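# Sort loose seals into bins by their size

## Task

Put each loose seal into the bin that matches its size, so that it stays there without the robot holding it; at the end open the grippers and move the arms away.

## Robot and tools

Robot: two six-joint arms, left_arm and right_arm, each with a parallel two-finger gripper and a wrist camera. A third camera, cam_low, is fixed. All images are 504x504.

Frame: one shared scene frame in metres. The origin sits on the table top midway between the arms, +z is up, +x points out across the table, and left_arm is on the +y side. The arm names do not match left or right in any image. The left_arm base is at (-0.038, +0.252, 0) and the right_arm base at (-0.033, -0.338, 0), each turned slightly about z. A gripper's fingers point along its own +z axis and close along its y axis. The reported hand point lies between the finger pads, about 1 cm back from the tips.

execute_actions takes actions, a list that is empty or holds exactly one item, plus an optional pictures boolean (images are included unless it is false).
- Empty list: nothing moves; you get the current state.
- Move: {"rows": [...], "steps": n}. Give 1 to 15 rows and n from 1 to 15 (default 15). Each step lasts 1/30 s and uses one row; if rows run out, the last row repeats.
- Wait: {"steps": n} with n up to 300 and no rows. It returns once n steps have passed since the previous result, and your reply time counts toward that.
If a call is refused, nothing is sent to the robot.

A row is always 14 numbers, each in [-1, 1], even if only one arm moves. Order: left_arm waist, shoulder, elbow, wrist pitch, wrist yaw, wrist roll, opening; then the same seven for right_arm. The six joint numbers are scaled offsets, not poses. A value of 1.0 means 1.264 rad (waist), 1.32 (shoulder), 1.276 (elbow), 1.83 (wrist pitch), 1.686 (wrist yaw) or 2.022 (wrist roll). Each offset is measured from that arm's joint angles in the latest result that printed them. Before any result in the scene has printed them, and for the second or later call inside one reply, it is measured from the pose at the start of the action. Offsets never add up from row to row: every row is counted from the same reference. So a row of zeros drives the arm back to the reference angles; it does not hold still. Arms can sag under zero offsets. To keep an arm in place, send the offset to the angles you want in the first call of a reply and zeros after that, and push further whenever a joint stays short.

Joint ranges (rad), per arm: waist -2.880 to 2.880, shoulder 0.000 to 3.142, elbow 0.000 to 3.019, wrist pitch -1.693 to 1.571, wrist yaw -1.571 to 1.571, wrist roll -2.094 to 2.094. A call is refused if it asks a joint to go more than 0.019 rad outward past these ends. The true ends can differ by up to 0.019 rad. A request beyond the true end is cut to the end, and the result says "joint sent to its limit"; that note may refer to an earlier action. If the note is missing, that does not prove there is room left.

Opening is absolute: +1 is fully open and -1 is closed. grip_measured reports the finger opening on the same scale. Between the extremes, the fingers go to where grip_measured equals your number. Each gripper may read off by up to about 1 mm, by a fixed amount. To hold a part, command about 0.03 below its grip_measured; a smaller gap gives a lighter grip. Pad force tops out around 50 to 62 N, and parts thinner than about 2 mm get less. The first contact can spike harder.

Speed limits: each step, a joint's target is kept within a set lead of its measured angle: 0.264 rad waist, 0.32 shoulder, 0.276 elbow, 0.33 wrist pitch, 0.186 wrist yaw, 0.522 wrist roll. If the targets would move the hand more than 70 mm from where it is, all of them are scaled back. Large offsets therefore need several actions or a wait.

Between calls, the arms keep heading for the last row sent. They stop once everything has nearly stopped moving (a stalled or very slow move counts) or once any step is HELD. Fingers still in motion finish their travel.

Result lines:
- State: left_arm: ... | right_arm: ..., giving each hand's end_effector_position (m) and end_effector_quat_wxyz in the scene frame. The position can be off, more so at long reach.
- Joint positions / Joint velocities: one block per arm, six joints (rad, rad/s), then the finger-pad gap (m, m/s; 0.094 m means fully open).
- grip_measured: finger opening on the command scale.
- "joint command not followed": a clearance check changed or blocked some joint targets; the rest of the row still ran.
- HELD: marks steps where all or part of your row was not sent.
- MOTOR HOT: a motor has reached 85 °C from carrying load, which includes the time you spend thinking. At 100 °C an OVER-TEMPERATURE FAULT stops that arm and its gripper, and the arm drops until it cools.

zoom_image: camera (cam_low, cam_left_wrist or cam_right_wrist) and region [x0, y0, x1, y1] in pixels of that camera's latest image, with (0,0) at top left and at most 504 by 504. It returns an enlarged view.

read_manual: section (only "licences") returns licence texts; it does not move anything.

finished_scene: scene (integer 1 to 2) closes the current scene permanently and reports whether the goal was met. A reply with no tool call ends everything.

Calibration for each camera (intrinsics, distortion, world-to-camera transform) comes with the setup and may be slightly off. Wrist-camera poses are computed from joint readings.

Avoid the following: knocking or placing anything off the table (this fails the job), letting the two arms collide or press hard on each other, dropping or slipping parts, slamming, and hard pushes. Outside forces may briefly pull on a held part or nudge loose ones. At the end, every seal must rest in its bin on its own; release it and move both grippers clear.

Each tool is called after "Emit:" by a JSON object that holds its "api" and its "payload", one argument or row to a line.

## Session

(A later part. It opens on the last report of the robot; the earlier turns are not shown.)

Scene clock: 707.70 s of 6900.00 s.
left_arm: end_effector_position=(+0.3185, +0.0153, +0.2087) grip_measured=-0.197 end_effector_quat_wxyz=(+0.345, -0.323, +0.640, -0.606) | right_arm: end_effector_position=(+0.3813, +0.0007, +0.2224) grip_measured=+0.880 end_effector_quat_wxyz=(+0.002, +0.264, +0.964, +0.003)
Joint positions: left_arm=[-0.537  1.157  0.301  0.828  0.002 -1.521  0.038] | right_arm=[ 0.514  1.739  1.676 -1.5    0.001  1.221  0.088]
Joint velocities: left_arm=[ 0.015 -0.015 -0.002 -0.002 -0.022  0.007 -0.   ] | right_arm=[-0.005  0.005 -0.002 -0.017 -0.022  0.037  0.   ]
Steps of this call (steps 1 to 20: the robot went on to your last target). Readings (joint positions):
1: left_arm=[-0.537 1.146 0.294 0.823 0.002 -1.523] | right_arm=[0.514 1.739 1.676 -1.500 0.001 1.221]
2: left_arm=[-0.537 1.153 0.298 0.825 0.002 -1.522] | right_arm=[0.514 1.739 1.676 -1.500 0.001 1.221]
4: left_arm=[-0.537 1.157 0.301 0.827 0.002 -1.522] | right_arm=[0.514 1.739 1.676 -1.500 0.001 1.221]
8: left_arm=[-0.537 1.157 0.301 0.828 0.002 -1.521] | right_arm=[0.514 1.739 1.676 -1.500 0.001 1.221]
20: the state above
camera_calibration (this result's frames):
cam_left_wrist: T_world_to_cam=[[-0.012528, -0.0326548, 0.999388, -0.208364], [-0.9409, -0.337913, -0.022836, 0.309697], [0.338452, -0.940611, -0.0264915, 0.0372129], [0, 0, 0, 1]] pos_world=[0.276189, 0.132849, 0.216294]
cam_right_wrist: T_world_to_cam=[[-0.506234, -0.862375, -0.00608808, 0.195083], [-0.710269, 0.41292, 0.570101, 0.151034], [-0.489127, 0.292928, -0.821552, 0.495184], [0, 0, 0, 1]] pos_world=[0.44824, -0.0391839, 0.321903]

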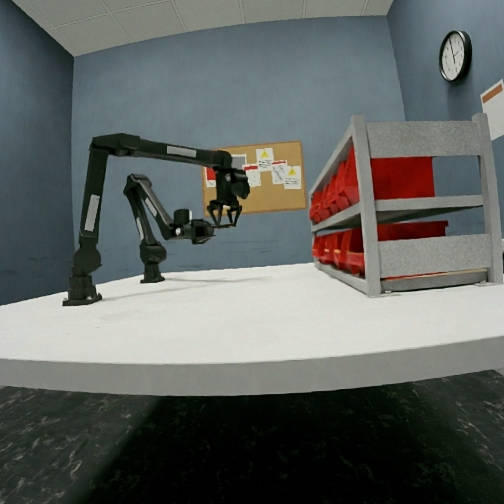

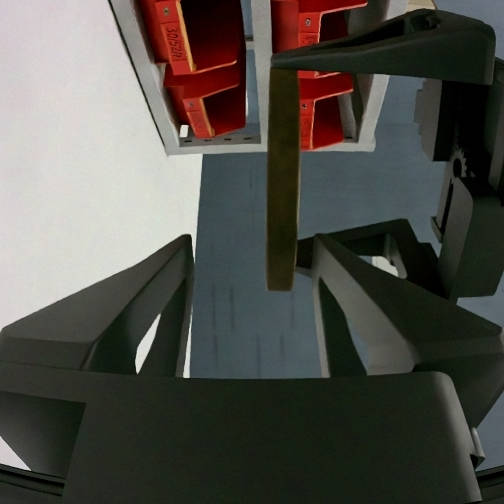

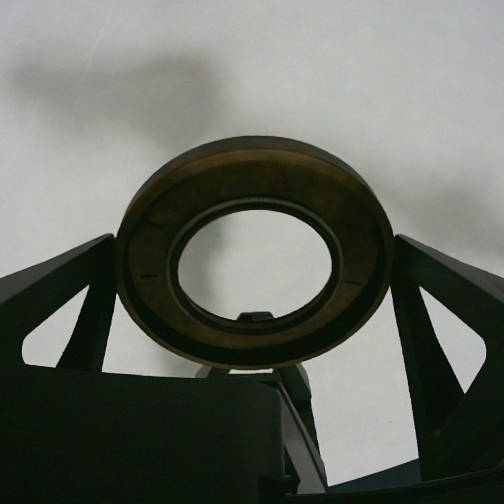

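Emit:
{"api": "execute_actions", "payload": {
  "actions": [
    {"rows":[[0,0,0.025,0.01,0,0,-0.2,0,0,0.03,0,0,0,0.845],[0,0,0.032,0.014,0,0,-0.2,0,0,0.03,0,0,0,0.845],[0,0,0.038,0.018,0,0,-0.2,0,0,0.03,0,0,0,0.845],[0,0,0.043,0.02,0,0,-0.2,0,0,0.03,0,0,0,0.845],[0,0.006,0.047,0.021,0,0,-0.2,0,0,0.03,0,0,0,0.845],[0,0.012,0.05,0.022,0,0,-0.2,0,0,0.03,0,0,0,0.845],[0,0.018,0.053,0.023,0,0,-0.2,0,0,0.03,0,0,0,0.845],[0,0.024,0.056,0.024,0,0,-0.25,0,0,0.03,0,0,0,0.845],[0,0.03,0.059,0.025,0,0,-0.3,0,0,0.03,0,0,0,0.845],[0,0.036,0.062,0.026,0,0,-0.35,0,0,0.03,0,0,0,0.845],[0,0.042,0.065,0.027,0,0,-0.4,0,0,0.03,0,0,0,0.845],[0,0.046,0.067,0.028,0,0,-0.45,0,0,0.03,0,0,0,0.845],[0,0.05,0.069,0.028,0,0,-0.45,0,0,0.03,0,0,0,0.845]],"steps":15}
  ],
  "pictures": false
}}

Emit:
{"api": "execute_actions", "payload": {
  "actions": [
    {"steps":15}
  ]
}}

Scene clock: 731.93 s of 6900.00 s.
left_arm: end_effector_position=(+0.3349, +0.0045, +0.2205) grip_measured=-0.447 end_effector_quat_wxyz=(+0.351, -0.318, +0.630, -0.616) | right_arm: end_effector_position=(+0.3813, +0.0007, +0.2224) grip_measured=+0.880 end_effector_quat_wxyz=(+0.002, +0.264, +0.964, +0.003)
Joint positions: left_arm=[-0.537  1.211  0.352  0.863  0.002 -1.521  0.026] | right_arm=[ 0.514  1.739  1.676 -1.5    0.001  1.221  0.088]
Joint velocities: left_arm=[ 0.005  0.122  0.032  0.002 -0.066  0.022 -0.   ] | right_arm=[ 0.005 -0.005  0.002 -0.007 -0.081 -0.022  0.001]
Steps of this call (steps 1 to 15: the robot went on to your last target; steps 16 to 90: nothing new was sent; then 20.73 s passed at rest; steps 91 to 105: all 15 steps of this action). Readings (joint positions):
91: left_arm=[-0.537 1.157 0.301 0.828 0.002 -1.521] | right_arm=[0.514 1.739 1.676 -1.500 0.001 1.221]
92: left_arm=[-0.537 1.157 0.301 0.830 0.002 -1.521] | right_arm=[0.514 1.739 1.676 -1.500 0.001 1.221]
94: left_arm=[-0.537 1.157 0.302 0.838 0.002 -1.521] | right_arm=[0.514 1.739 1.676 -1.500 0.001 1.221]
98: left_arm=[-0.537 1.163 0.322 0.852 0.002 -1.521] | right_arm=[0.514 1.739 1.676 -1.500 0.001 1.221]
105: the state above

Scene clock: 732.43 s of 6900.00 s.
left_arm: end_effector_position=(+0.3352, +0.0042, +0.2185) grip_measured=-0.447 end_effector_quat_wxyz=(+0.350, -0.319, +0.631, -0.614) | right_arm: end_effector_position=(+0.3813, +0.0007, +0.2224) grip_measured=+0.880 end_effector_quat_wxyz=(+0.002, +0.264, +0.964, +0.003)
Joint positions: left_arm=[-0.537  1.216  0.352  0.864  0.002 -1.521  0.026] | right_arm=[ 0.514  1.739  1.676 -1.5    0.001  1.221  0.088]
Joint velocities: left_arm=[-0.015 -0.024 -0.002 -0.017  0.022  0.007 -0.   ] | right_arm=[-0.024 -0.005 -0.017 -0.017 -0.007  0.066 -0.   ]
Steps of this call (steps 1 to 15: the robot went on to your last target). Readings (joint positions):
1: left_arm=[-0.537 1.215 0.352 0.863 0.002 -1.521] | right_arm=[0.514 1.739 1.676 -1.500 0.001 1.221]
2: left_arm=[-0.537 1.216 0.352 0.863 0.002 -1.521] | right_arm=[0.514 1.739 1.676 -1.500 0.001 1.221]
4: left_arm=[-0.537 1.216 0.352 0.864 0.002 -1.521] | right_arm=[0.514 1.739 1.676 -1.500 0.001 1.221]
8: left_arm=[-0.537 1.216 0.352 0.864 0.002 -1.521] | right_arm=[0.514 1.739 1.676 -1.500 0.001 1.221]
15: the state above
All arms were judged still, so your last target was given up. Only a new action makes them travel on or press farther. Fingers that are still opening or closing keep moving.
camera_calibration (this result's frames):
cam_left_wrist: T_world_to_cam=[[-0.0360675, -0.0171061, 0.999203, -0.210409], [-0.940163, -0.3384, -0.0397297, 0.32542], [0.33881, -0.940847, -0.00387727, 0.0162924], [0, 0, 0, 1]] pos_world=[0.292839, 0.121851, 0.223234]
cam_right_wrist: T_world_to_cam=[[-0.506234, -0.862375, -0.00608808, 0.195083], [-0.710269, 0.41292, 0.570101, 0.151034], [-0.489127, 0.292928, -0.821552, 0.495184], [0, 0, 0, 1]] pos_world=[0.44824, -0.0391839, 0.321903]

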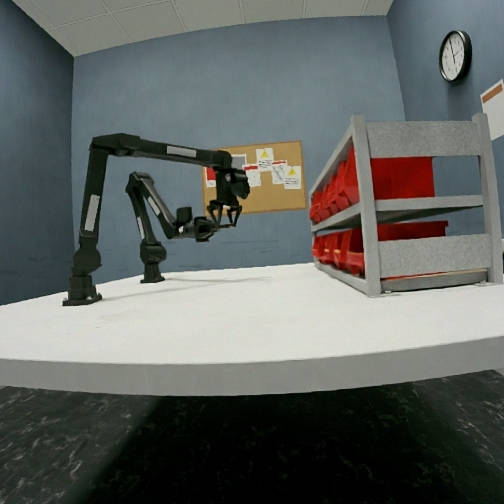

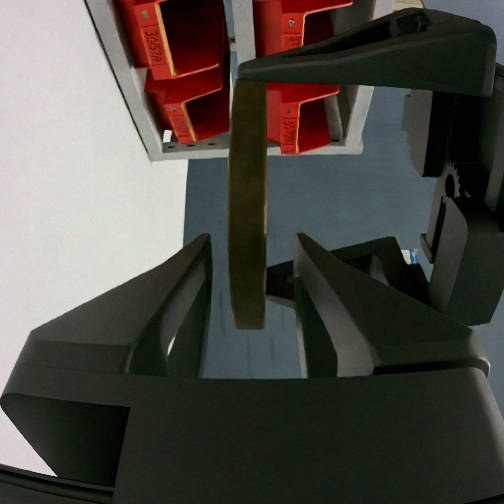

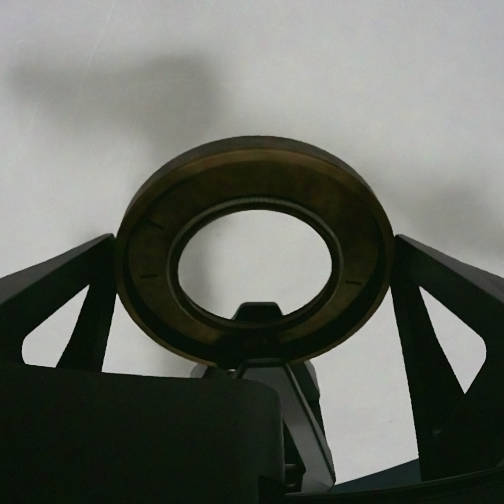

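Emit:
{"api": "execute_actions", "payload": {
  "actions": [
    {"rows":[[0,0,0.02,-0.005,0,0,-0.5,0,0,0.03,0,0,0,0.845],[0,0,0.02,-0.005,0,0,-0.55,0,0,0.03,0,0,0,0.845],[0,0,0.02,-0.005,0,0,-0.6,0,0,0.03,0,0,0,0.845],[0,0,0.02,-0.005,0,0,-0.64,0,0,0.03,0,0,0,0.845],[0,0,0.02,-0.005,0,0,-0.68,0,0,0.03,0,0,0,0.845],[0,0,0.02,-0.005,0,0,-0.71,0,0,0.03,0,0,0,0.845],[0,0,0.02,-0.005,0,0,-0.73,0,0,0.03,0,0,0,0.845],[0,0,0.02,-0.005,0,0,-0.75,0,0,0.03,0,0,0,0.845],[0,0,0.02,-0.005,0,0,-0.77,0,0,0.03,0,0,0,0.845],[0,0,0.02,-0.005,0,0,-0.79,0,0,0.03,0,0,0,0.845],[0,0,0.02,-0.005,0,0,-0.81,0,0,0.03,0,0,0,0.845],[0,0,0.02,-0.005,0,0,-0.83,0,0,0.03,0,0,0,0.845]],"steps":15}
  ]
}}

Scene clock: 744.43 s of 6900.00 s.
left_arm: end_effector_position=(+0.3352, +0.0042, +0.2174) grip_measured=-0.809 end_effector_quat_wxyz=(+0.349, -0.320, +0.633, -0.613) | right_arm: end_effector_position=(+0.3813, +0.0007, +0.2224) grip_measured=+0.880 end_effector_quat_wxyz=(+0.002, +0.264, +0.964, +0.003)
Joint positions: left_arm=[-0.537  1.216  0.352  0.859  0.002 -1.521  0.009] | right_arm=[ 0.514  1.739  1.676 -1.5    0.001  1.221  0.088]
Joint velocities: left_arm=[ 0.005 -0.005 -0.007  0.007  0.007 -0.081 -0.001] | right_arm=[-0.005  0.015  0.002 -0.007  0.066 -0.022 -0.002]
Steps of this call (steps 1 to 90: nothing new was sent; then 8.50 s passed at rest; steps 91 to 105: all 15 steps of this action). Readings (joint positions):
91: left_arm=[-0.537 1.216 0.352 0.864 0.002 -1.521] | right_arm=[0.514 1.739 1.676 -1.500 0.001 1.221]
92: left_arm=[-0.537 1.216 0.352 0.864 0.002 -1.521] | right_arm=[0.514 1.739 1.676 -1.500 0.001 1.221]
94: left_arm=[-0.537 1.216 0.352 0.864 0.002 -1.521] | right_arm=[0.514 1.739 1.676 -1.500 0.001 1.221]
98: left_arm=[-0.537 1.216 0.352 0.864 0.002 -1.521] | right_arm=[0.514 1.739 1.676 -1.500 0.001 1.221]
105: the state above
camera_calibration (this result's frames):
cam_left_wrist: T_world_to_cam=[[-0.0322507, -0.0196272, 0.999287, -0.210572], [-0.94031, -0.338303, -0.036992, 0.324826], [0.338788, -0.940833, -0.00754513, 0.0170958], [0, 0, 0, 1]] pos_world=[0.292855, 0.121841, 0.222567]
cam_right_wrist: T_world_to_cam=[[-0.506234, -0.862375, -0.00608808, 0.195083], [-0.710269, 0.41292, 0.570101, 0.151034], [-0.489127, 0.292928, -0.821552, 0.495184], [0, 0, 0, 1]] pos_world=[0.44824, -0.0391839, 0.321903]

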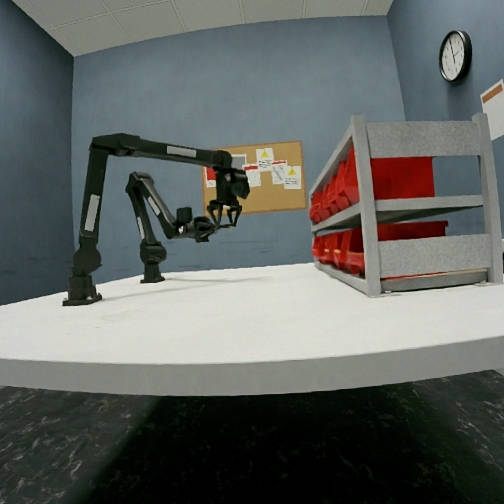

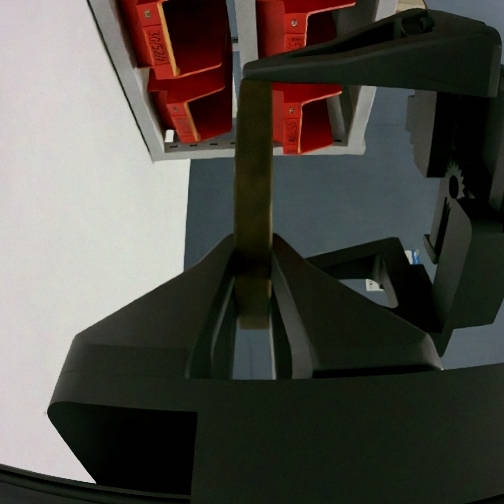

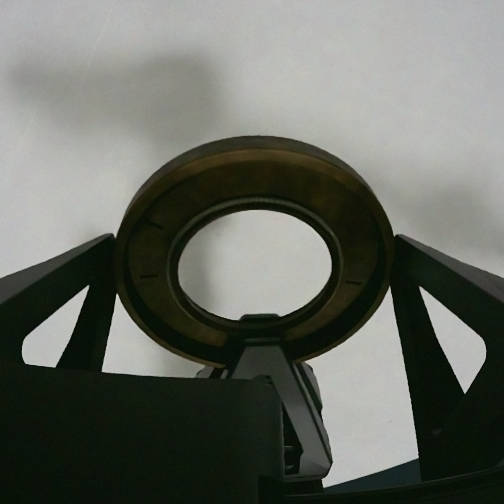

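Emit:
{"api": "execute_actions", "payload": {
  "actions": [
    {"rows":[[0,0,0.02,0,0,0,-0.845,0,0,0.03,0,0,0,0.845],[0,0,0.02,0,0,0,-0.845,0,0,0.03,0,0,0,0.845],[0,0,0.02,0,0,0,-0.845,0,0,0.03,0,0,0,0.89],[0,0,0.02,0,0,0,-0.845,0,0,0.03,0,0,0,0.94],[0,0,0.02,0,0,0,-0.845,0,0,0.03,0,0,0,1],[0,0,0.02,0,0,0,-0.845,0,0,0.03,0,0,0,1],[0,0,0.02,0,0,0,-0.845,0,-0.01,0.03,0,0,0,1],[0,0,0.02,0,0,0,-0.845,0,-0.02,0.03,0,0,0,1],[0,0,0.02,0,0,0,-0.845,0,-0.028,0.03,0.003,0,0,1],[0,0,0.02,0,0,0,-0.845,0,-0.036,0.03,0.006,0,0,1],[0,0,0.02,0,0,0,-0.845,0,-0.044,0.03,0.008,0,0,1],[0,0,0.02,0,0,0,-0.845,0,-0.052,0.03,0.01,0,0,1],[0,0,0.02,0,0,0,-0.845,0,-0.062,0.03,0.01,0,0,1],[0,0,0.02,0,0,0,-0.845,0,-0.072,0.03,0.01,0,0,1],[0,0,0.02,0,0,0,-0.845,0,-0.08,0.03,0.01,0,0,1]],"steps":15}
  ],
  "pictures": false
}}

Emit:
{"api": "execute_actions", "payload": {
  "actions": [
    {"steps":15}
  ]
}}

Scene clock: 754.73 s of 6900.00 s.
left_arm: end_effector_position=(+0.3353, +0.0043, +0.2174) grip_measured=-0.809 end_effector_quat_wxyz=(+0.349, -0.320, +0.633, -0.613) | right_arm: end_effector_position=(+0.3793, -0.0009, +0.2429) grip_measured=+1.000 end_effector_quat_wxyz=(+0.016, +0.264, +0.964, +0.021)
Joint positions: left_arm=[-0.537  1.216  0.352  0.859  0.001 -1.521  0.009] | right_arm=[ 0.514  1.699  1.676 -1.494  0.001  1.221  0.094]
Joint velocities: left_arm=[ 0.005  0.005 -0.002 -0.002 -0.081  0.051  0.   ] | right_arm=[ 0.005 -0.357  0.022  0.007  0.022 -0.139  0.   ]
Steps of this call (steps 1 to 15: the robot went on to your last target; steps 16 to 90: nothing new was sent; then 6.80 s passed at rest; steps 91 to 105: all 15 steps of this action). Readings (joint positions):
91: left_arm=[-0.537 1.216 0.352 0.859 0.002 -1.521] | right_arm=[0.514 1.739 1.676 -1.500 0.001 1.221]
92: left_arm=[-0.537 1.216 0.352 0.859 0.002 -1.521] | right_arm=[0.514 1.739 1.676 -1.500 0.001 1.221]
94: left_arm=[-0.537 1.216 0.352 0.859 0.001 -1.521] | right_arm=[0.514 1.739 1.676 -1.500 0.001 1.221]
98: left_arm=[-0.537 1.216 0.352 0.859 0.001 -1.521] | right_arm=[0.514 1.739 1.676 -1.500 0.001 1.221]
105: the state above

Scene clock: 755.23 s of 6900.00 s.
left_arm: end_effector_position=(+0.3353, +0.0043, +0.2174) grip_measured=-0.809 end_effector_quat_wxyz=(+0.349, -0.320, +0.633, -0.613) | right_arm: end_effector_position=(+0.3715, -0.0073, +0.2817) grip_measured=+1.000 end_effector_quat_wxyz=(+0.038, +0.264, +0.962, +0.053)
Joint positions: left_arm=[-0.537  1.216  0.352  0.859  0.001 -1.521  0.009] | right_arm=[ 0.514  1.622  1.676 -1.494  0.001  1.221  0.094]
Joint velocities: left_arm=[-0.005 -0.005  0.007 -0.007 -0.066  0.007 -0.   ] | right_arm=[ 0.005 -0.024 -0.027 -0.012  0.081  0.11   0.   ]
Steps of this call (steps 1 to 15: the robot went on to your last target). Readings (joint positions):
1: left_arm=[-0.537 1.216 0.352 0.859 0.001 -1.521] | right_arm=[0.514 1.687 1.676 -1.494 0.001 1.221]
2: left_arm=[-0.537 1.216 0.352 0.859 0.001 -1.521] | right_arm=[0.514 1.674 1.676 -1.494 0.001 1.221]
4: left_arm=[-0.537 1.216 0.352 0.859 0.001 -1.521] | right_arm=[0.514 1.649 1.676 -1.494 0.001 1.221]
8: left_arm=[-0.537 1.216 0.352 0.859 0.001 -1.521] | right_arm=[0.514 1.623 1.676 -1.494 0.001 1.221]
15: the state above
camera_calibration (this result's frames):
cam_left_wrist: T_world_to_cam=[[-0.0322443, -0.0196411, 0.999287, -0.210572], [-0.940181, -0.338662, -0.0369935, 0.324838], [0.339147, -0.940703, -0.00754628, 0.0170143], [0, 0, 0, 1]] pos_world=[0.292846, 0.12188, 0.222567]
cam_right_wrist: T_world_to_cam=[[-0.500154, -0.857391, -0.121356, 0.213869], [-0.76277, 0.369878, 0.530445, 0.143938], [-0.409912, 0.357871, -0.838988, 0.517472], [0, 0, 0, 1]] pos_world=[0.428877, -0.0550584, 0.383755]

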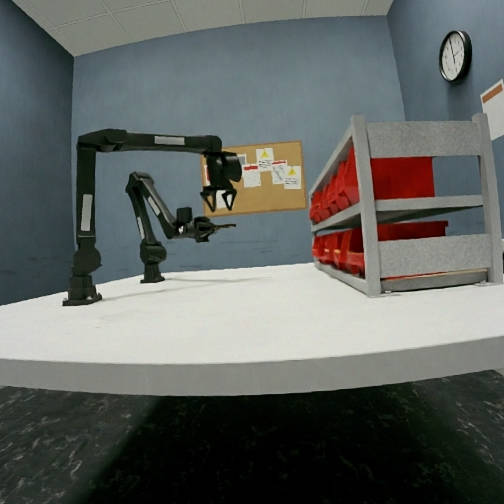

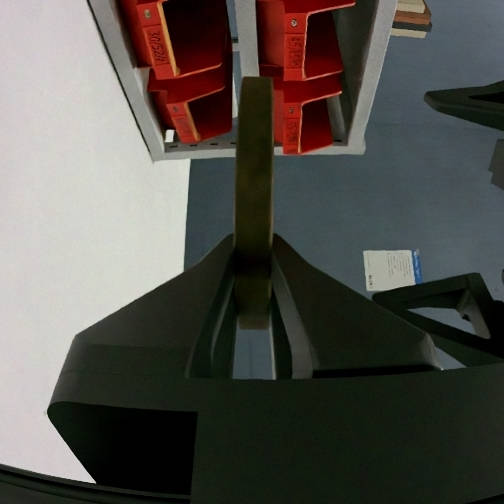

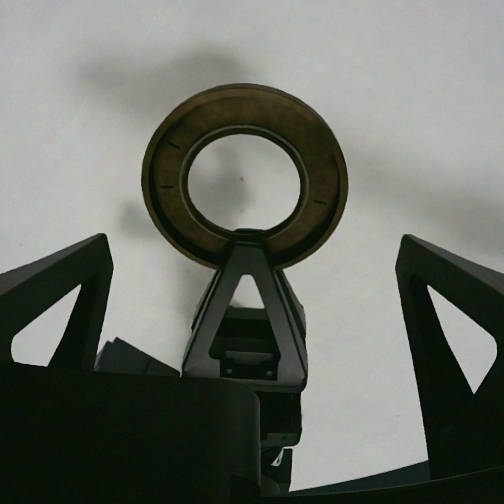

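Emit:
{"api": "execute_actions", "payload": {
  "actions": [
    {"rows":[[0.03,0,0.02,0,0,0,-0.845,-0.03,0,0.02,0,0,0,1],[0.07,0,0.02,0,0,0,-0.845,-0.07,0,0.02,0,0,0,1],[0.11,0,0.02,0,0,0,-0.845,-0.11,0,0.02,0,0,0,1],[0.16,0,0.02,0,0,-0.01,-0.845,-0.15,0,0.02,0,0,0,1],[0.21,0,0.03,0,0,-0.02,-0.845,-0.2,0,0.02,0,0,0,1],[0.26,0,0.05,-0.01,0,-0.03,-0.845,-0.25,0,0.02,0,0,0,1],[0.31,0.01,0.075,-0.03,0,-0.03,-0.845,-0.3,0,0.02,0,0,0,1],[0.36,0.015,0.1,-0.05,0,-0.03,-0.845,-0.35,0,0.02,0,0,0,1],[0.41,0.02,0.125,-0.07,0,-0.03,-0.845,-0.4,0,0.02,0,0,0,1],[0.45,0.025,0.15,-0.09,0,-0.03,-0.845,-0.44,0,0.02,0,0,0,1],[0.49,0.03,0.175,-0.11,0,-0.03,-0.845,-0.48,0,0.02,0,0,0,1],[0.525,0.035,0.2,-0.13,0,-0.03,-0.845,-0.51,0,0.02,0,0,0,1],[0.555,0.04,0.225,-0.145,0,-0.03,-0.845,-0.54,0,0.02,0,0,0,1],[0.58,0.045,0.245,-0.16,0,-0.03,-0.845,-0.56,0,0.02,0,0,0,1],[0.595,0.05,0.26,-0.17,0,-0.03,-0.845,-0.58,0,0.02,0,0,0,1]],"steps":15}
  ],
  "pictures": false
}}

Emit:
{"api": "execute_actions", "payload": {
  "actions": [
    {"steps":25}
  ],
  "pictures": false
}}

Scene clock: 778.17 s of 6900.00 s.
left_arm: end_effector_position=(+0.4612, +0.2750, +0.2399) grip_measured=-0.809 end_effector_quat_wxyz=(+0.495, -0.527, +0.512, -0.464) | right_arm: end_effector_position=(+0.4780, -0.2284, +0.2817) grip_measured=+1.000 end_effector_quat_wxyz=(+0.049, +0.482, +0.873, +0.043)
Joint positions: left_arm=[ 0.095  1.252  0.532  0.64   0.002 -1.553  0.009] | right_arm=[ 0.039  1.622  1.676 -1.494 -0.002  1.221  0.094]
Joint velocities: left_arm=[ 1.177  0.19   0.896 -0.842 -0.007 -0.066  0.   ] | right_arm=[-1.343  0.005  0.007 -0.007 -0.022 -0.007  0.   ]
Steps of this call (steps 1 to 15: the robot went on to your last target; steps 16 to 90: nothing new was sent; then 19.43 s passed at rest; steps 91 to 105: all 15 steps of this action). Readings (joint positions):
91: left_arm=[-0.535 1.216 0.352 0.859 0.002 -1.521] | right_arm=[0.513 1.622 1.676 -1.494 0.001 1.221]
92: left_arm=[-0.526 1.216 0.352 0.859 0.005 -1.521] | right_arm=[0.508 1.622 1.676 -1.494 0.000 1.221]
94: left_arm=[-0.471 1.216 0.352 0.859 0.009 -1.522] | right_arm=[0.478 1.622 1.676 -1.494 -0.002 1.221]
98: left_arm=[-0.251 1.217 0.368 0.830 0.006 -1.540] | right_arm=[0.348 1.622 1.676 -1.494 -0.002 1.221]
105: the state above

Scene clock: 779.00 s of 6900.00 s.
left_arm: end_effector_position=(+0.4875, +0.3475, +0.2762) grip_measured=-0.809 end_effector_quat_wxyz=(+0.526, -0.559, +0.468, -0.437) | right_arm: end_effector_position=(+0.4888, -0.3665, +0.2817) grip_measured=+1.000 end_effector_quat_wxyz=(+0.055, +0.594, +0.802, +0.035)
Joint positions: left_arm=[ 0.227  1.277  0.661  0.553 -0.    -1.567  0.009] | right_arm=[-0.225  1.622  1.676 -1.494  0.003  1.221  0.094]
Joint velocities: left_arm=[ 0.005 -0.005  0.002 -0.017 -0.022  0.037  0.001] | right_arm=[-0.024 -0.024 -0.002 -0.007  0.022 -0.007  0.   ]
Steps of this call (steps 1 to 25: the robot went on to your last target). Readings (joint positions):
1: left_arm=[0.134 1.259 0.563 0.612 0.002 -1.555] | right_arm=[-0.008 1.622 1.676 -1.494 -0.002 1.221]
2: left_arm=[0.168 1.267 0.594 0.588 0.001 -1.557] | right_arm=[-0.055 1.622 1.676 -1.494 -0.002 1.221]
4: left_arm=[0.215 1.276 0.641 0.566 -0.002 -1.561] | right_arm=[-0.147 1.622 1.676 -1.494 -0.001 1.221]
8: left_arm=[0.227 1.277 0.661 0.561 -0.000 -1.564] | right_arm=[-0.265 1.622 1.676 -1.494 0.005 1.221]
25: the state above

Emit:
{"api": "execute_actions", "payload": {
  "actions": [
    {"rows":[[0,0.007,0.03,-0.01,0,0,-0.845,0,0,0.02,0,0,0,1],[0,0.014,0.05,-0.022,0,0,-0.845,0,0,0.02,0,0,0,1],[0,0.021,0.07,-0.034,0,0,-0.845,0,0,0.02,0,0,0,1],[0,0.028,0.09,-0.046,0,0,-0.845,0,0,0.02,0,0,0,1],[0,0.035,0.11,-0.058,0,0,-0.845,0,0,0.02,0,0,0,1],[0,0.042,0.13,-0.07,0,0,-0.845,0,0,0.02,0,0,0,1],[0,0.049,0.15,-0.082,0,0,-0.845,0,0,0.02,0,0,0,1],[0,0.056,0.17,-0.094,0,0,-0.845,0,0,0.02,0,0,0,1],[0,0.063,0.19,-0.106,0,0,-0.845,0,0,0.02,0,0,0,1],[0,0.07,0.21,-0.118,0,0,-0.845,0,0,0.02,0,0,0,1],[0,0.077,0.23,-0.13,0,0,-0.845,0,0,0.02,0,0,0,1],[0,0.084,0.25,-0.14,0,0,-0.845,0,0,0.02,0,0,0,1],[0,0.09,0.27,-0.15,0,0,-0.845,0,0,0.02,0,0,0,1],[0,0.095,0.287,-0.16,0,0,-0.845,0,0,0.02,0,0,0,1],[0,0.1,0.3,-0.168,0,0,-0.845,0,0,0.02,0,0,0,1]],"steps":15}
  ],
  "pictures": false
}}

Emit:
{"api": "execute_actions", "payload": {
  "actions": [
    {"steps":20}
  ]
}}

Scene clock: 793.07 s of 6900.00 s.
left_arm: end_effector_position=(+0.5627, +0.3612, +0.3214) grip_measured=-0.809 end_effector_quat_wxyz=(-0.503, +0.580, -0.485, +0.418) | right_arm: end_effector_position=(+0.4888, -0.3665, +0.2817) grip_measured=+1.000 end_effector_quat_wxyz=(+0.055, +0.594, +0.802, +0.035)
Joint positions: left_arm=[ 0.227  1.388  0.961  0.283 -0.    -1.567  0.009] | right_arm=[-0.225  1.622  1.676 -1.494  0.003  1.221  0.094]
Joint velocities: left_arm=[-0.015  0.161  0.657 -0.462 -0.022 -0.066  0.001] | right_arm=[-0.015 -0.005  0.002 -0.007  0.051 -0.051  0.   ]
Steps of this call (steps 1 to 30: the robot went on to your last target; steps 31 to 90: nothing new was sent; then 10.57 s passed at rest; steps 91 to 105: all 15 steps of this action). Readings (joint positions):
91: left_arm=[0.227 1.277 0.661 0.550 -0.000 -1.567] | right_arm=[-0.225 1.622 1.676 -1.494 0.003 1.221]
92: left_arm=[0.227 1.277 0.663 0.542 -0.000 -1.567] | right_arm=[-0.225 1.622 1.676 -1.494 0.003 1.221]
94: left_arm=[0.227 1.283 0.678 0.508 -0.000 -1.567] | right_arm=[-0.225 1.622 1.676 -1.494 0.003 1.221]
98: left_arm=[0.227 1.325 0.769 0.422 -0.000 -1.567] | right_arm=[-0.225 1.622 1.676 -1.494 0.003 1.221]
105: the state above

Scene clock: 793.73 s of 6900.00 s.
left_arm: end_effector_position=(+0.5717, +0.3629, +0.3354) grip_measured=-0.809 end_effector_quat_wxyz=(-0.504, +0.579, -0.485, +0.419) | right_arm: end_effector_position=(+0.4888, -0.3665, +0.2817) grip_measured=+1.000 end_effector_quat_wxyz=(+0.055, +0.594, +0.802, +0.035)
Joint positions: left_arm=[ 0.227  1.397  1.006  0.25  -0.    -1.567  0.009] | right_arm=[-0.225  1.622  1.676 -1.494  0.003  1.221  0.094]
Joint velocities: left_arm=[-0.015 -0.005  0.002 -0.017 -0.095 -0.051 -0.   ] | right_arm=[-0.005 -0.005  0.012 -0.002  0.022  0.007  0.   ]
Steps of this call (steps 1 to 20: the robot went on to your last target). Readings (joint positions):
1: left_arm=[0.227 1.393 0.980 0.270 -0.000 -1.567] | right_arm=[-0.225 1.622 1.676 -1.494 0.003 1.221]
2: left_arm=[0.227 1.395 0.994 0.264 -0.000 -1.567] | right_arm=[-0.225 1.622 1.676 -1.494 0.003 1.221]
4: left_arm=[0.227 1.396 1.006 0.259 -0.000 -1.567] | right_arm=[-0.225 1.622 1.676 -1.494 0.003 1.221]
8: left_arm=[0.227 1.397 1.006 0.251 -0.000 -1.567] | right_arm=[-0.225 1.622 1.676 -1.494 0.003 1.221]
20: the state above
camera_calibration (this result's frames):
cam_left_wrist: T_world_to_cam=[[0.115013, 0.0331625, 0.99281, -0.414994], [-0.437058, -0.895819, 0.0805541, 0.548012], [0.892049, -0.443181, -0.088537, -0.194439], [0, 0, 0, 1]] pos_world=[0.460693, 0.41851, 0.350651]
cam_right_wrist: T_world_to_cam=[[-0.947354, -0.296565, -0.120701, 0.388483], [-0.314181, 0.788328, 0.528989, 0.300768], [-0.0617275, 0.539062, -0.840001, 0.590602], [0, 0, 0, 1]] pos_world=[0.498983, -0.440264, 0.383894]

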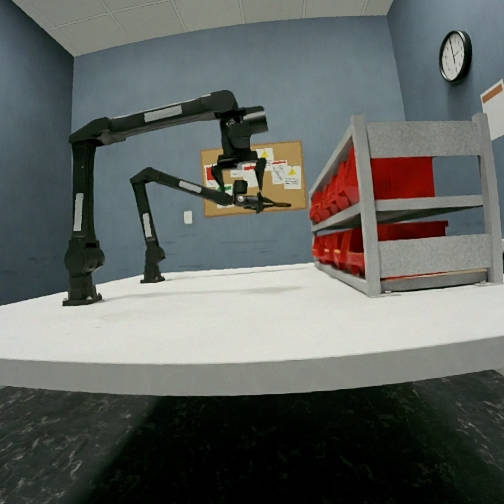

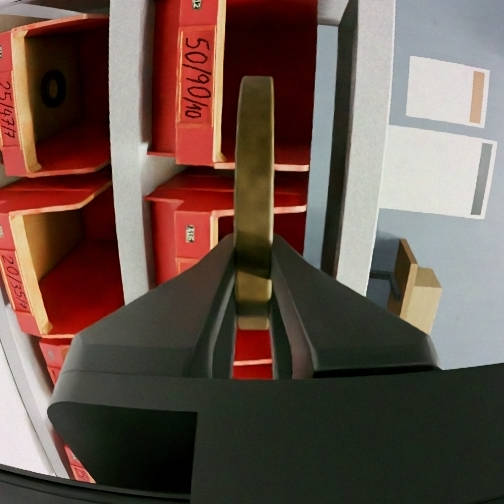

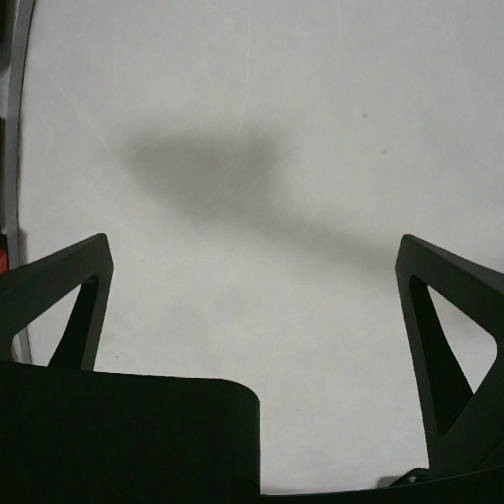

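Emit:
{"api": "execute_actions", "payload": {
  "actions": [
    {"rows":[[0.006,0.012,0.028,0,0,0,-0.845,0,0,0.02,0,0,0,1],[0.012,0.022,0.038,0,0,0,-0.845,0,0,0.02,0,0,0,1],[0.018,0.032,0.048,0,0,0,-0.845,0,0,0.02,0,0,0,1],[0.024,0.042,0.059,0,0,0,-0.845,0,0,0.02,0,0,0,1],[0.024,0.052,0.07,0,0,0,-0.845,0,0,0.02,0,0,0,1],[0.024,0.062,0.081,0,0,0,-0.845,0,0,0.02,0,0,0,1],[0.024,0.072,0.092,0,0,0,-0.845,0,0,0.02,0,0,0,1],[0.024,0.082,0.103,0,0,0,-0.845,0,0,0.02,0,0,0,1],[0.024,0.092,0.114,0,0,0,-0.845,0,0,0.02,0,0,0,1],[0.024,0.102,0.125,0,0,0,-0.845,0,0,0.02,0,0,0,1],[0.024,0.112,0.136,0,0,0,-0.845,0,0,0.02,0,0,0,1],[0.024,0.121,0.147,0,0,0,-0.845,0,0,0.02,0,0,0,1],[0.024,0.13,0.157,0,0,0,-0.845,0,0,0.02,0,0,0,1],[0.024,0.137,0.166,0,0,0,-0.845,0,0,0.02,0,0,0,1],[0.024,0.143,0.174,0,0,0,-0.845,0,0,0.02,0,0,0,1]],"steps":15}
  ],
  "pictures": false
}}

Emit:
{"api": "execute_actions", "payload": {
  "actions": [
    {"steps":20}
  ]
}}

Scene clock: 814.80 s of 6900.00 s.
left_arm: end_effector_position=(+0.6284, +0.3848, +0.3185) grip_measured=-0.809 end_effector_quat_wxyz=(-0.502, +0.588, -0.484, +0.410) | right_arm: end_effector_position=(+0.4888, -0.3665, +0.2817) grip_measured=+1.000 end_effector_quat_wxyz=(+0.055, +0.594, +0.802, +0.035)
Joint positions: left_arm=[ 0.244  1.562  1.153  0.25  -0.    -1.567  0.009] | right_arm=[-0.225  1.622  1.676 -1.494  0.003  1.221  0.094]
Joint velocities: left_arm=[-0.015  0.308  0.32  -0.007 -0.022 -0.022 -0.001] | right_arm=[ 0.005 -0.015  0.002 -0.002  0.037  0.051  0.   ]
Steps of this call (steps 1 to 15: the robot went on to your last target; steps 16 to 90: nothing new was sent; then 17.57 s passed at rest; steps 91 to 105: all 15 steps of this action). Readings (joint positions):
91: left_arm=[0.227 1.397 1.006 0.250 -0.000 -1.567] | right_arm=[-0.225 1.622 1.676 -1.494 0.003 1.221]
92: left_arm=[0.227 1.398 1.006 0.250 -0.000 -1.567] | right_arm=[-0.225 1.622 1.676 -1.494 0.003 1.221]
94: left_arm=[0.229 1.406 1.012 0.250 -0.000 -1.567] | right_arm=[-0.225 1.622 1.676 -1.494 0.003 1.221]
98: left_arm=[0.239 1.460 1.057 0.250 -0.000 -1.567] | right_arm=[-0.225 1.622 1.676 -1.494 0.003 1.221]
105: the state above

Scene clock: 815.47 s of 6900.00 s.
left_arm: end_effector_position=(+0.6358, +0.3863, +0.3177) grip_measured=-0.809 end_effector_quat_wxyz=(-0.503, +0.588, -0.483, +0.410) | right_arm: end_effector_position=(+0.4888, -0.3665, +0.2817) grip_measured=+1.000 end_effector_quat_wxyz=(+0.055, +0.594, +0.802, +0.035)
Joint positions: left_arm=[ 0.244  1.582  1.173  0.25  -0.    -1.567  0.009] | right_arm=[-0.225  1.622  1.676 -1.494  0.003  1.221  0.094]
Joint velocities: left_arm=[-0.005  0.005  0.007  0.002  0.022 -0.037  0.   ] | right_arm=[-0.005  0.005 -0.002 -0.002 -0.022  0.022  0.   ]
Steps of this call (steps 1 to 20: the robot went on to your last target). Readings (joint positions):
1: left_arm=[0.244 1.572 1.162 0.250 -0.000 -1.567] | right_arm=[-0.225 1.622 1.676 -1.494 0.003 1.221]
2: left_arm=[0.244 1.578 1.169 0.250 -0.000 -1.567] | right_arm=[-0.225 1.622 1.676 -1.494 0.003 1.221]
4: left_arm=[0.244 1.582 1.172 0.250 -0.000 -1.567] | right_arm=[-0.225 1.622 1.676 -1.494 0.003 1.221]
8: left_arm=[0.244 1.582 1.173 0.250 -0.000 -1.567] | right_arm=[-0.225 1.622 1.676 -1.494 0.003 1.221]
20: the state above
camera_calibration (this result's frames):
cam_left_wrist: T_world_to_cam=[[0.132246, 0.0386514, 0.990463, -0.417898], [-0.420418, -0.902719, 0.091361, 0.587106], [0.897641, -0.42849, -0.103131, -0.247397], [0, 0, 0, 1]] pos_world=[0.524169, 0.440137, 0.33476]
cam_right_wrist: T_world_to_cam=[[-0.947354, -0.296565, -0.120701, 0.388483], [-0.314181, 0.788328, 0.528989, 0.300768], [-0.0617275, 0.539062, -0.840001, 0.590602], [0, 0, 0, 1]] pos_world=[0.498983, -0.440264, 0.383894]

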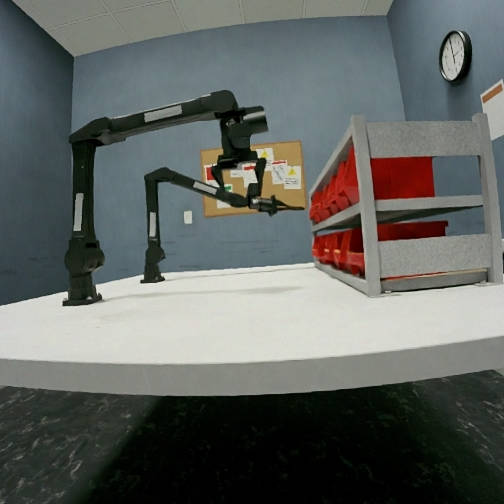

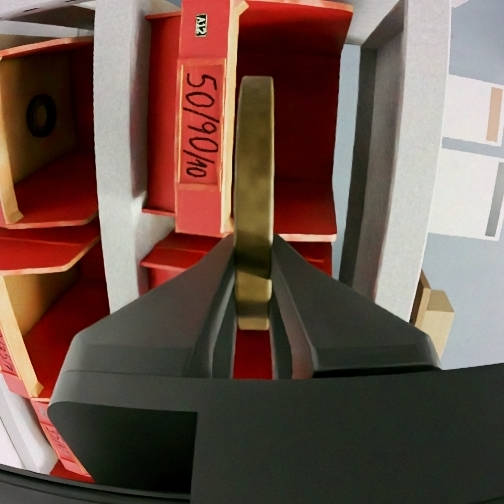

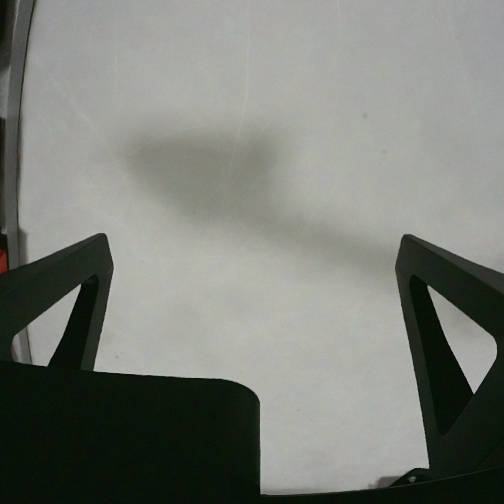

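Emit:
{"api": "execute_actions", "payload": {
  "actions": [
    {"rows":[[-0.004,0,0.03,0,0,0,-0.845,0,0,0.02,0,0,0,1],[-0.008,0,0.038,0,0,0,-0.845,0,0,0.02,0,0,0,1],[-0.012,0,0.046,0,0,0,-0.845,0,0,0.02,0,0,0,1],[-0.015,0,0.053,0,0,0,-0.845,0,0,0.02,0,0,0,1],[-0.017,0,0.06,0,0,0,-0.845,0,0,0.02,0,0,0,1],[-0.017,0,0.067,0,0,0,-0.845,0,0,0.02,0,0,0,1]],"steps":15}
  ],
  "pictures": false
}}

Scene clock: 823.87 s of 6900.00 s.
left_arm: end_effector_position=(+0.6429, +0.3837, +0.3391) grip_measured=-0.809 end_effector_quat_wxyz=(-0.512, +0.577, -0.478, +0.420) | right_arm: end_effector_position=(+0.4888, -0.3665, +0.2817) grip_measured=+1.000 end_effector_quat_wxyz=(+0.055, +0.594, +0.802, +0.035)
Joint positions: left_arm=[ 0.238  1.582  1.209  0.25  -0.    -1.567  0.009] | right_arm=[-0.225  1.622  1.676 -1.494  0.003  1.221  0.094]
Joint velocities: left_arm=[-0.005 -0.005  0.017 -0.002 -0.037 -0.051  0.001] | right_arm=[ 0.005  0.005  0.002  0.017 -0.022 -0.022  0.   ]
Steps of this call (steps 1 to 15: the robot went on to your last target; steps 16 to 90: nothing new was sent; then 4.90 s passed at rest; steps 91 to 105: all 15 steps of this action). Readings (joint positions):
91: left_arm=[0.244 1.582 1.173 0.250 -0.000 -1.567] | right_arm=[-0.225 1.622 1.676 -1.494 0.003 1.221]
92: left_arm=[0.244 1.582 1.173 0.250 -0.000 -1.567] | right_arm=[-0.225 1.622 1.676 -1.494 0.003 1.221]
94: left_arm=[0.244 1.582 1.174 0.250 -0.000 -1.567] | right_arm=[-0.225 1.622 1.676 -1.494 0.003 1.221]
98: left_arm=[0.242 1.582 1.190 0.250 -0.000 -1.567] | right_arm=[-0.225 1.622 1.676 -1.494 0.003 1.221]
105: the state above

Emit:
{"api": "execute_actions", "payload": {
  "actions": [
    {"rows":[[0,0.012,0.038,-0.003,0,0,-0.845,0,0,0.02,0,0,0,1],[0,0.021,0.048,-0.006,0,0,-0.845,0,0,0.02,0,0,0,1],[0,0.03,0.058,-0.009,0,0,-0.845,0,0,0.02,0,0,0,1],[0,0.038,0.069,-0.012,0,0,-0.845,0,0,0.02,0,0,0,1],[0,0.046,0.08,-0.015,0,0,-0.845,0,0,0.02,0,0,0,1],[0,0.054,0.092,-0.018,0,0,-0.845,0,0,0.02,0,0,0,1],[0,0.062,0.104,-0.02,0,0,-0.845,0,0,0.02,0,0,0,1],[0,0.07,0.116,-0.022,0,0,-0.845,0,0,0.02,0,0,0,1],[0,0.078,0.128,-0.024,0,0,-0.845,0,0,0.02,0,0,0,1],[0,0.085,0.14,-0.026,0,0,-0.845,0,0,0.02,0,0,0,1],[0,0.092,0.152,-0.028,0,0,-0.845,0,0,0.02,0,0,0,1],[0,0.099,0.163,-0.03,0,0,-0.845,0,0,0.02,0,0,0,1],[0,0.106,0.174,-0.032,0,0,-0.845,0,0,0.02,0,0,0,1],[0,0.112,0.185,-0.034,0,0,-0.845,0,0,0.02,0,0,0,1],[0,0.117,0.194,-0.036,0,0,-0.845,0,0,0.02,0,0,0,1]],"steps":15}
  ],
  "pictures": false
}}

Emit:
{"api": "execute_actions", "payload": {
  "actions": [
    {"steps":20}
  ]
}}

Scene clock: 837.70 s of 6900.00 s.
left_arm: end_effector_position=(+0.6948, +0.3937, +0.3360) grip_measured=-0.809 end_effector_quat_wxyz=(-0.507, +0.581, -0.481, +0.416) | right_arm: end_effector_position=(+0.4888, -0.3665, +0.2817) grip_measured=+1.000 end_effector_quat_wxyz=(+0.055, +0.594, +0.802, +0.035)
Joint positions: left_arm=[ 0.238  1.712  1.377  0.195 -0.    -1.567  0.009] | right_arm=[-0.225  1.622  1.676 -1.494  0.003  1.221  0.094]
Joint velocities: left_arm=[-0.005  0.259  0.354 -0.105 -0.007 -0.022 -0.   ] | right_arm=[ 0.005 -0.005 -0.007 -0.012  0.022 -0.037  0.   ]
Steps of this call (steps 1 to 15: the robot went on to your last target; steps 16 to 90: nothing new was sent; then 10.33 s passed at rest; steps 91 to 105: all 15 steps of this action). Readings (joint positions):
91: left_arm=[0.238 1.582 1.209 0.250 -0.000 -1.567] | right_arm=[-0.225 1.622 1.676 -1.494 0.003 1.221]
92: left_arm=[0.238 1.582 1.209 0.249 -0.000 -1.567] | right_arm=[-0.225 1.622 1.676 -1.494 0.003 1.221]
94: left_arm=[0.238 1.590 1.219 0.241 -0.000 -1.567] | right_arm=[-0.225 1.622 1.676 -1.494 0.003 1.221]
98: left_arm=[0.238 1.633 1.274 0.223 -0.000 -1.567] | right_arm=[-0.225 1.622 1.676 -1.494 0.003 1.221]
105: the state above

Scene clock: 838.37 s of 6900.00 s.
left_arm: end_effector_position=(+0.7012, +0.3950, +0.3375) grip_measured=-0.809 end_effector_quat_wxyz=(-0.508, +0.581, -0.481, +0.417) | right_arm: end_effector_position=(+0.4888, -0.3665, +0.2817) grip_measured=+1.000 end_effector_quat_wxyz=(+0.055, +0.594, +0.802, +0.035)
Joint positions: left_arm=[ 0.238  1.727  1.4    0.189 -0.    -1.567  0.009] | right_arm=[-0.225  1.622  1.676 -1.494  0.003  1.221  0.094]
Joint velocities: left_arm=[ 0.005 -0.015 -0.022 -0.027 -0.007 -0.022 -0.   ] | right_arm=[ 0.005 -0.005 -0.002  0.007 -0.007 -0.066  0.   ]
Steps of this call (steps 1 to 20: the robot went on to your last target). Readings (joint positions):
1: left_arm=[0.238 1.719 1.387 0.193 -0.000 -1.567] | right_arm=[-0.225 1.622 1.676 -1.494 0.003 1.221]
2: left_arm=[0.238 1.724 1.395 0.191 -0.000 -1.567] | right_arm=[-0.225 1.622 1.676 -1.494 0.003 1.221]
4: left_arm=[0.238 1.727 1.399 0.190 -0.000 -1.567] | right_arm=[-0.225 1.622 1.676 -1.494 0.003 1.221]
8: left_arm=[0.238 1.727 1.400 0.190 -0.000 -1.567] | right_arm=[-0.225 1.622 1.676 -1.494 0.003 1.221]
20: the state above
camera_calibration (this result's frames):
cam_left_wrist: T_world_to_cam=[[0.112036, 0.0339273, 0.993125, -0.431368], [-0.42733, -0.90064, 0.0789758, 0.628823], [0.897127, -0.433241, -0.0864062, -0.303712], [0, 0, 0, 1]] pos_world=[0.589513, 0.449397, 0.352498]
cam_right_wrist: T_world_to_cam=[[-0.947354, -0.296565, -0.120701, 0.388483], [-0.314181, 0.788328, 0.528989, 0.300768], [-0.0617275, 0.539062, -0.840001, 0.590602], [0, 0, 0, 1]] pos_world=[0.498983, -0.440264, 0.383894]

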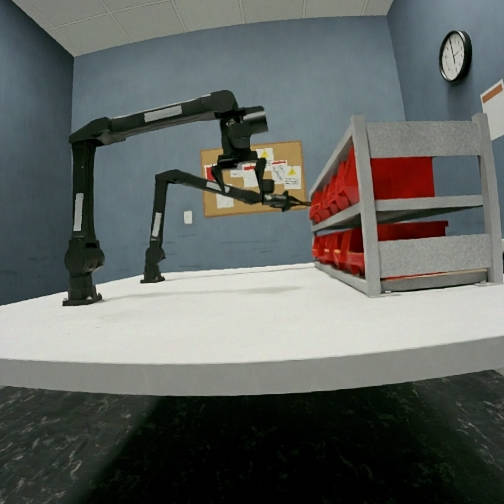

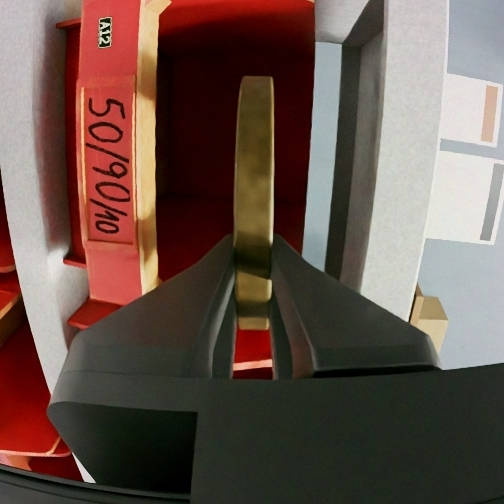

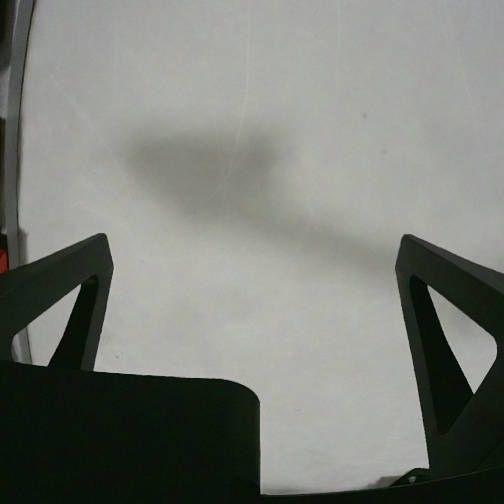

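Emit:
{"api": "execute_actions", "payload": {
  "actions": [
    {"rows":[[0,0.01,0.042,-0.006,0,0,-0.845,0,0,0.02,0,0,0,1],[0,0.015,0.05,-0.012,0,0,-0.845,0,0,0.02,0,0,0,1],[0,0.02,0.058,-0.018,0,0,-0.845,0,0,0.02,0,0,0,1],[0,0.025,0.066,-0.024,0,0,-0.845,0,0,0.02,0,0,0,1],[0,0.03,0.075,-0.03,0,0,-0.845,0,0,0.02,0,0,0,1],[0,0.035,0.084,-0.035,0,0,-0.845,0,0,0.02,0,0,0,1],[0,0.04,0.093,-0.04,0,0,-0.845,0,0,0.02,0,0,0,1],[0,0.045,0.102,-0.045,0,0,-0.845,0,0,0.02,0,0,0,1],[0,0.05,0.111,-0.05,0,0,-0.845,0,0,0.02,0,0,0,1],[0,0.054,0.12,-0.055,0,0,-0.845,0,0,0.02,0,0,0,1],[0,0.058,0.129,-0.06,0,0,-0.845,0,0,0.02,0,0,0,1],[0,0.062,0.138,-0.065,0,0,-0.845,0,0,0.02,0,0,0,1],[0,0.066,0.147,-0.07,0,0,-0.845,0,0,0.02,0,0,0,1],[0,0.07,0.156,-0.074,0,0,-0.845,0,0,0.02,0,0,0,1],[0,0.073,0.164,-0.078,0,0,-0.845,0,0,0.02,0,0,0,1]],"steps":15}
  ],
  "pictures": false
}}

Emit:
{"api": "execute_actions", "payload": {
  "actions": [
    {"steps":20}
  ]
}}

Scene clock: 853.50 s of 6900.00 s.
left_arm: end_effector_position=(+0.7305, +0.4007, +0.3345) grip_measured=-0.809 end_effector_quat_wxyz=(-0.489, +0.596, -0.494, +0.402) | right_arm: end_effector_position=(+0.4888, -0.3665, +0.2817) grip_measured=+1.000 end_effector_quat_wxyz=(+0.055, +0.594, +0.802, +0.035)
Joint positions: left_arm=[ 0.238  1.798  1.532  0.066 -0.    -1.567  0.009] | right_arm=[-0.225  1.622  1.676 -1.494  0.003  1.221  0.094]
Joint velocities: left_arm=[ 0.005  0.161  0.31  -0.227 -0.007 -0.022  0.001] | right_arm=[ 0.005  0.005  0.012  0.017 -0.022  0.022  0.   ]
Steps of this call (steps 1 to 15: the robot went on to your last target; steps 16 to 90: nothing new was sent; then 11.63 s passed at rest; steps 91 to 105: all 15 steps of this action). Readings (joint positions):
91: left_arm=[0.238 1.727 1.400 0.188 -0.000 -1.567] | right_arm=[-0.225 1.622 1.676 -1.494 0.003 1.221]
92: left_arm=[0.238 1.727 1.400 0.184 -0.000 -1.567] | right_arm=[-0.225 1.622 1.676 -1.494 0.003 1.221]
94: left_arm=[0.238 1.730 1.409 0.167 -0.000 -1.567] | right_arm=[-0.225 1.622 1.676 -1.494 0.003 1.221]
98: left_arm=[0.238 1.752 1.452 0.129 -0.000 -1.567] | right_arm=[-0.225 1.622 1.676 -1.494 0.003 1.221]
105: the state above

Scene clock: 854.17 s of 6900.00 s.
left_arm: end_effector_position=(+0.7344, +0.4014, +0.3351) grip_measured=-0.809 end_effector_quat_wxyz=(-0.487, +0.598, -0.495, +0.400) | right_arm: end_effector_position=(+0.4888, -0.3665, +0.2817) grip_measured=+1.000 end_effector_quat_wxyz=(+0.055, +0.594, +0.802, +0.035)
Joint positions: left_arm=[ 0.238  1.808  1.551  0.051 -0.    -1.567  0.009] | right_arm=[-0.225  1.622  1.676 -1.494  0.003  1.221  0.094]
Joint velocities: left_arm=[ 0.005 -0.015  0.002  0.012 -0.095 -0.007  0.001] | right_arm=[-0.005  0.015  0.002 -0.007 -0.007  0.007  0.   ]
Steps of this call (steps 1 to 20: the robot went on to your last target). Readings (joint positions):
1: left_arm=[0.238 1.803 1.541 0.060 -0.000 -1.567] | right_arm=[-0.225 1.622 1.676 -1.494 0.003 1.221]
2: left_arm=[0.238 1.806 1.546 0.056 -0.000 -1.567] | right_arm=[-0.225 1.622 1.676 -1.494 0.003 1.221]
4: left_arm=[0.238 1.808 1.550 0.053 -0.000 -1.567] | right_arm=[-0.225 1.622 1.676 -1.494 0.003 1.221]
8: left_arm=[0.238 1.808 1.551 0.052 -0.000 -1.567] | right_arm=[-0.225 1.622 1.676 -1.494 0.003 1.221]
20: the state above
camera_calibration (this result's frames):
cam_left_wrist: T_world_to_cam=[[0.178289, 0.0467923, 0.982865, -0.48329], [-0.420688, -0.89935, 0.119128, 0.630196], [0.889514, -0.434719, -0.14066, -0.306602], [0, 0, 0, 1]] pos_world=[0.624008, 0.456096, 0.356808]
cam_right_wrist: T_world_to_cam=[[-0.947354, -0.296565, -0.120701, 0.388483], [-0.314181, 0.788328, 0.528989, 0.300768], [-0.0617275, 0.539062, -0.840001, 0.590602], [0, 0, 0, 1]] pos_world=[0.498983, -0.440264, 0.383894]

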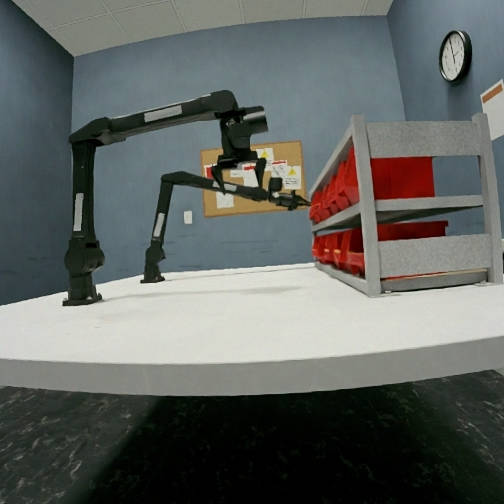

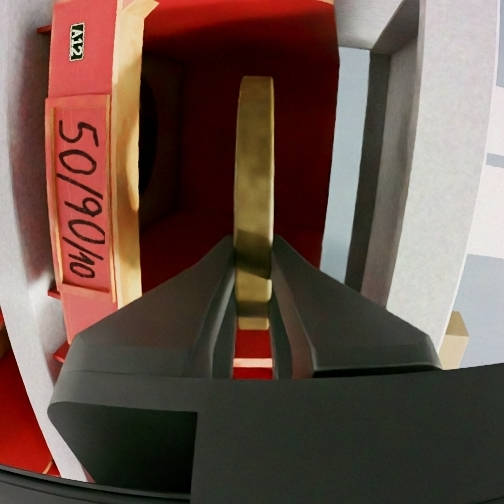

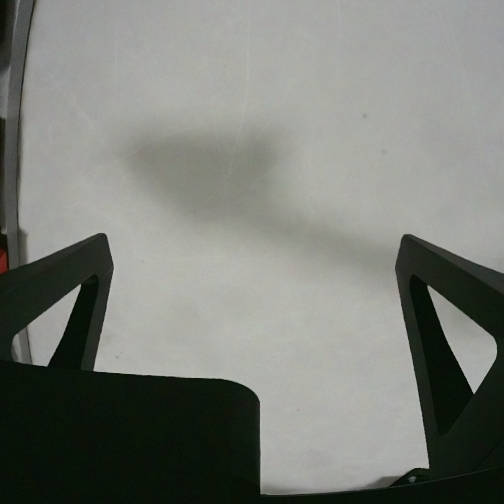

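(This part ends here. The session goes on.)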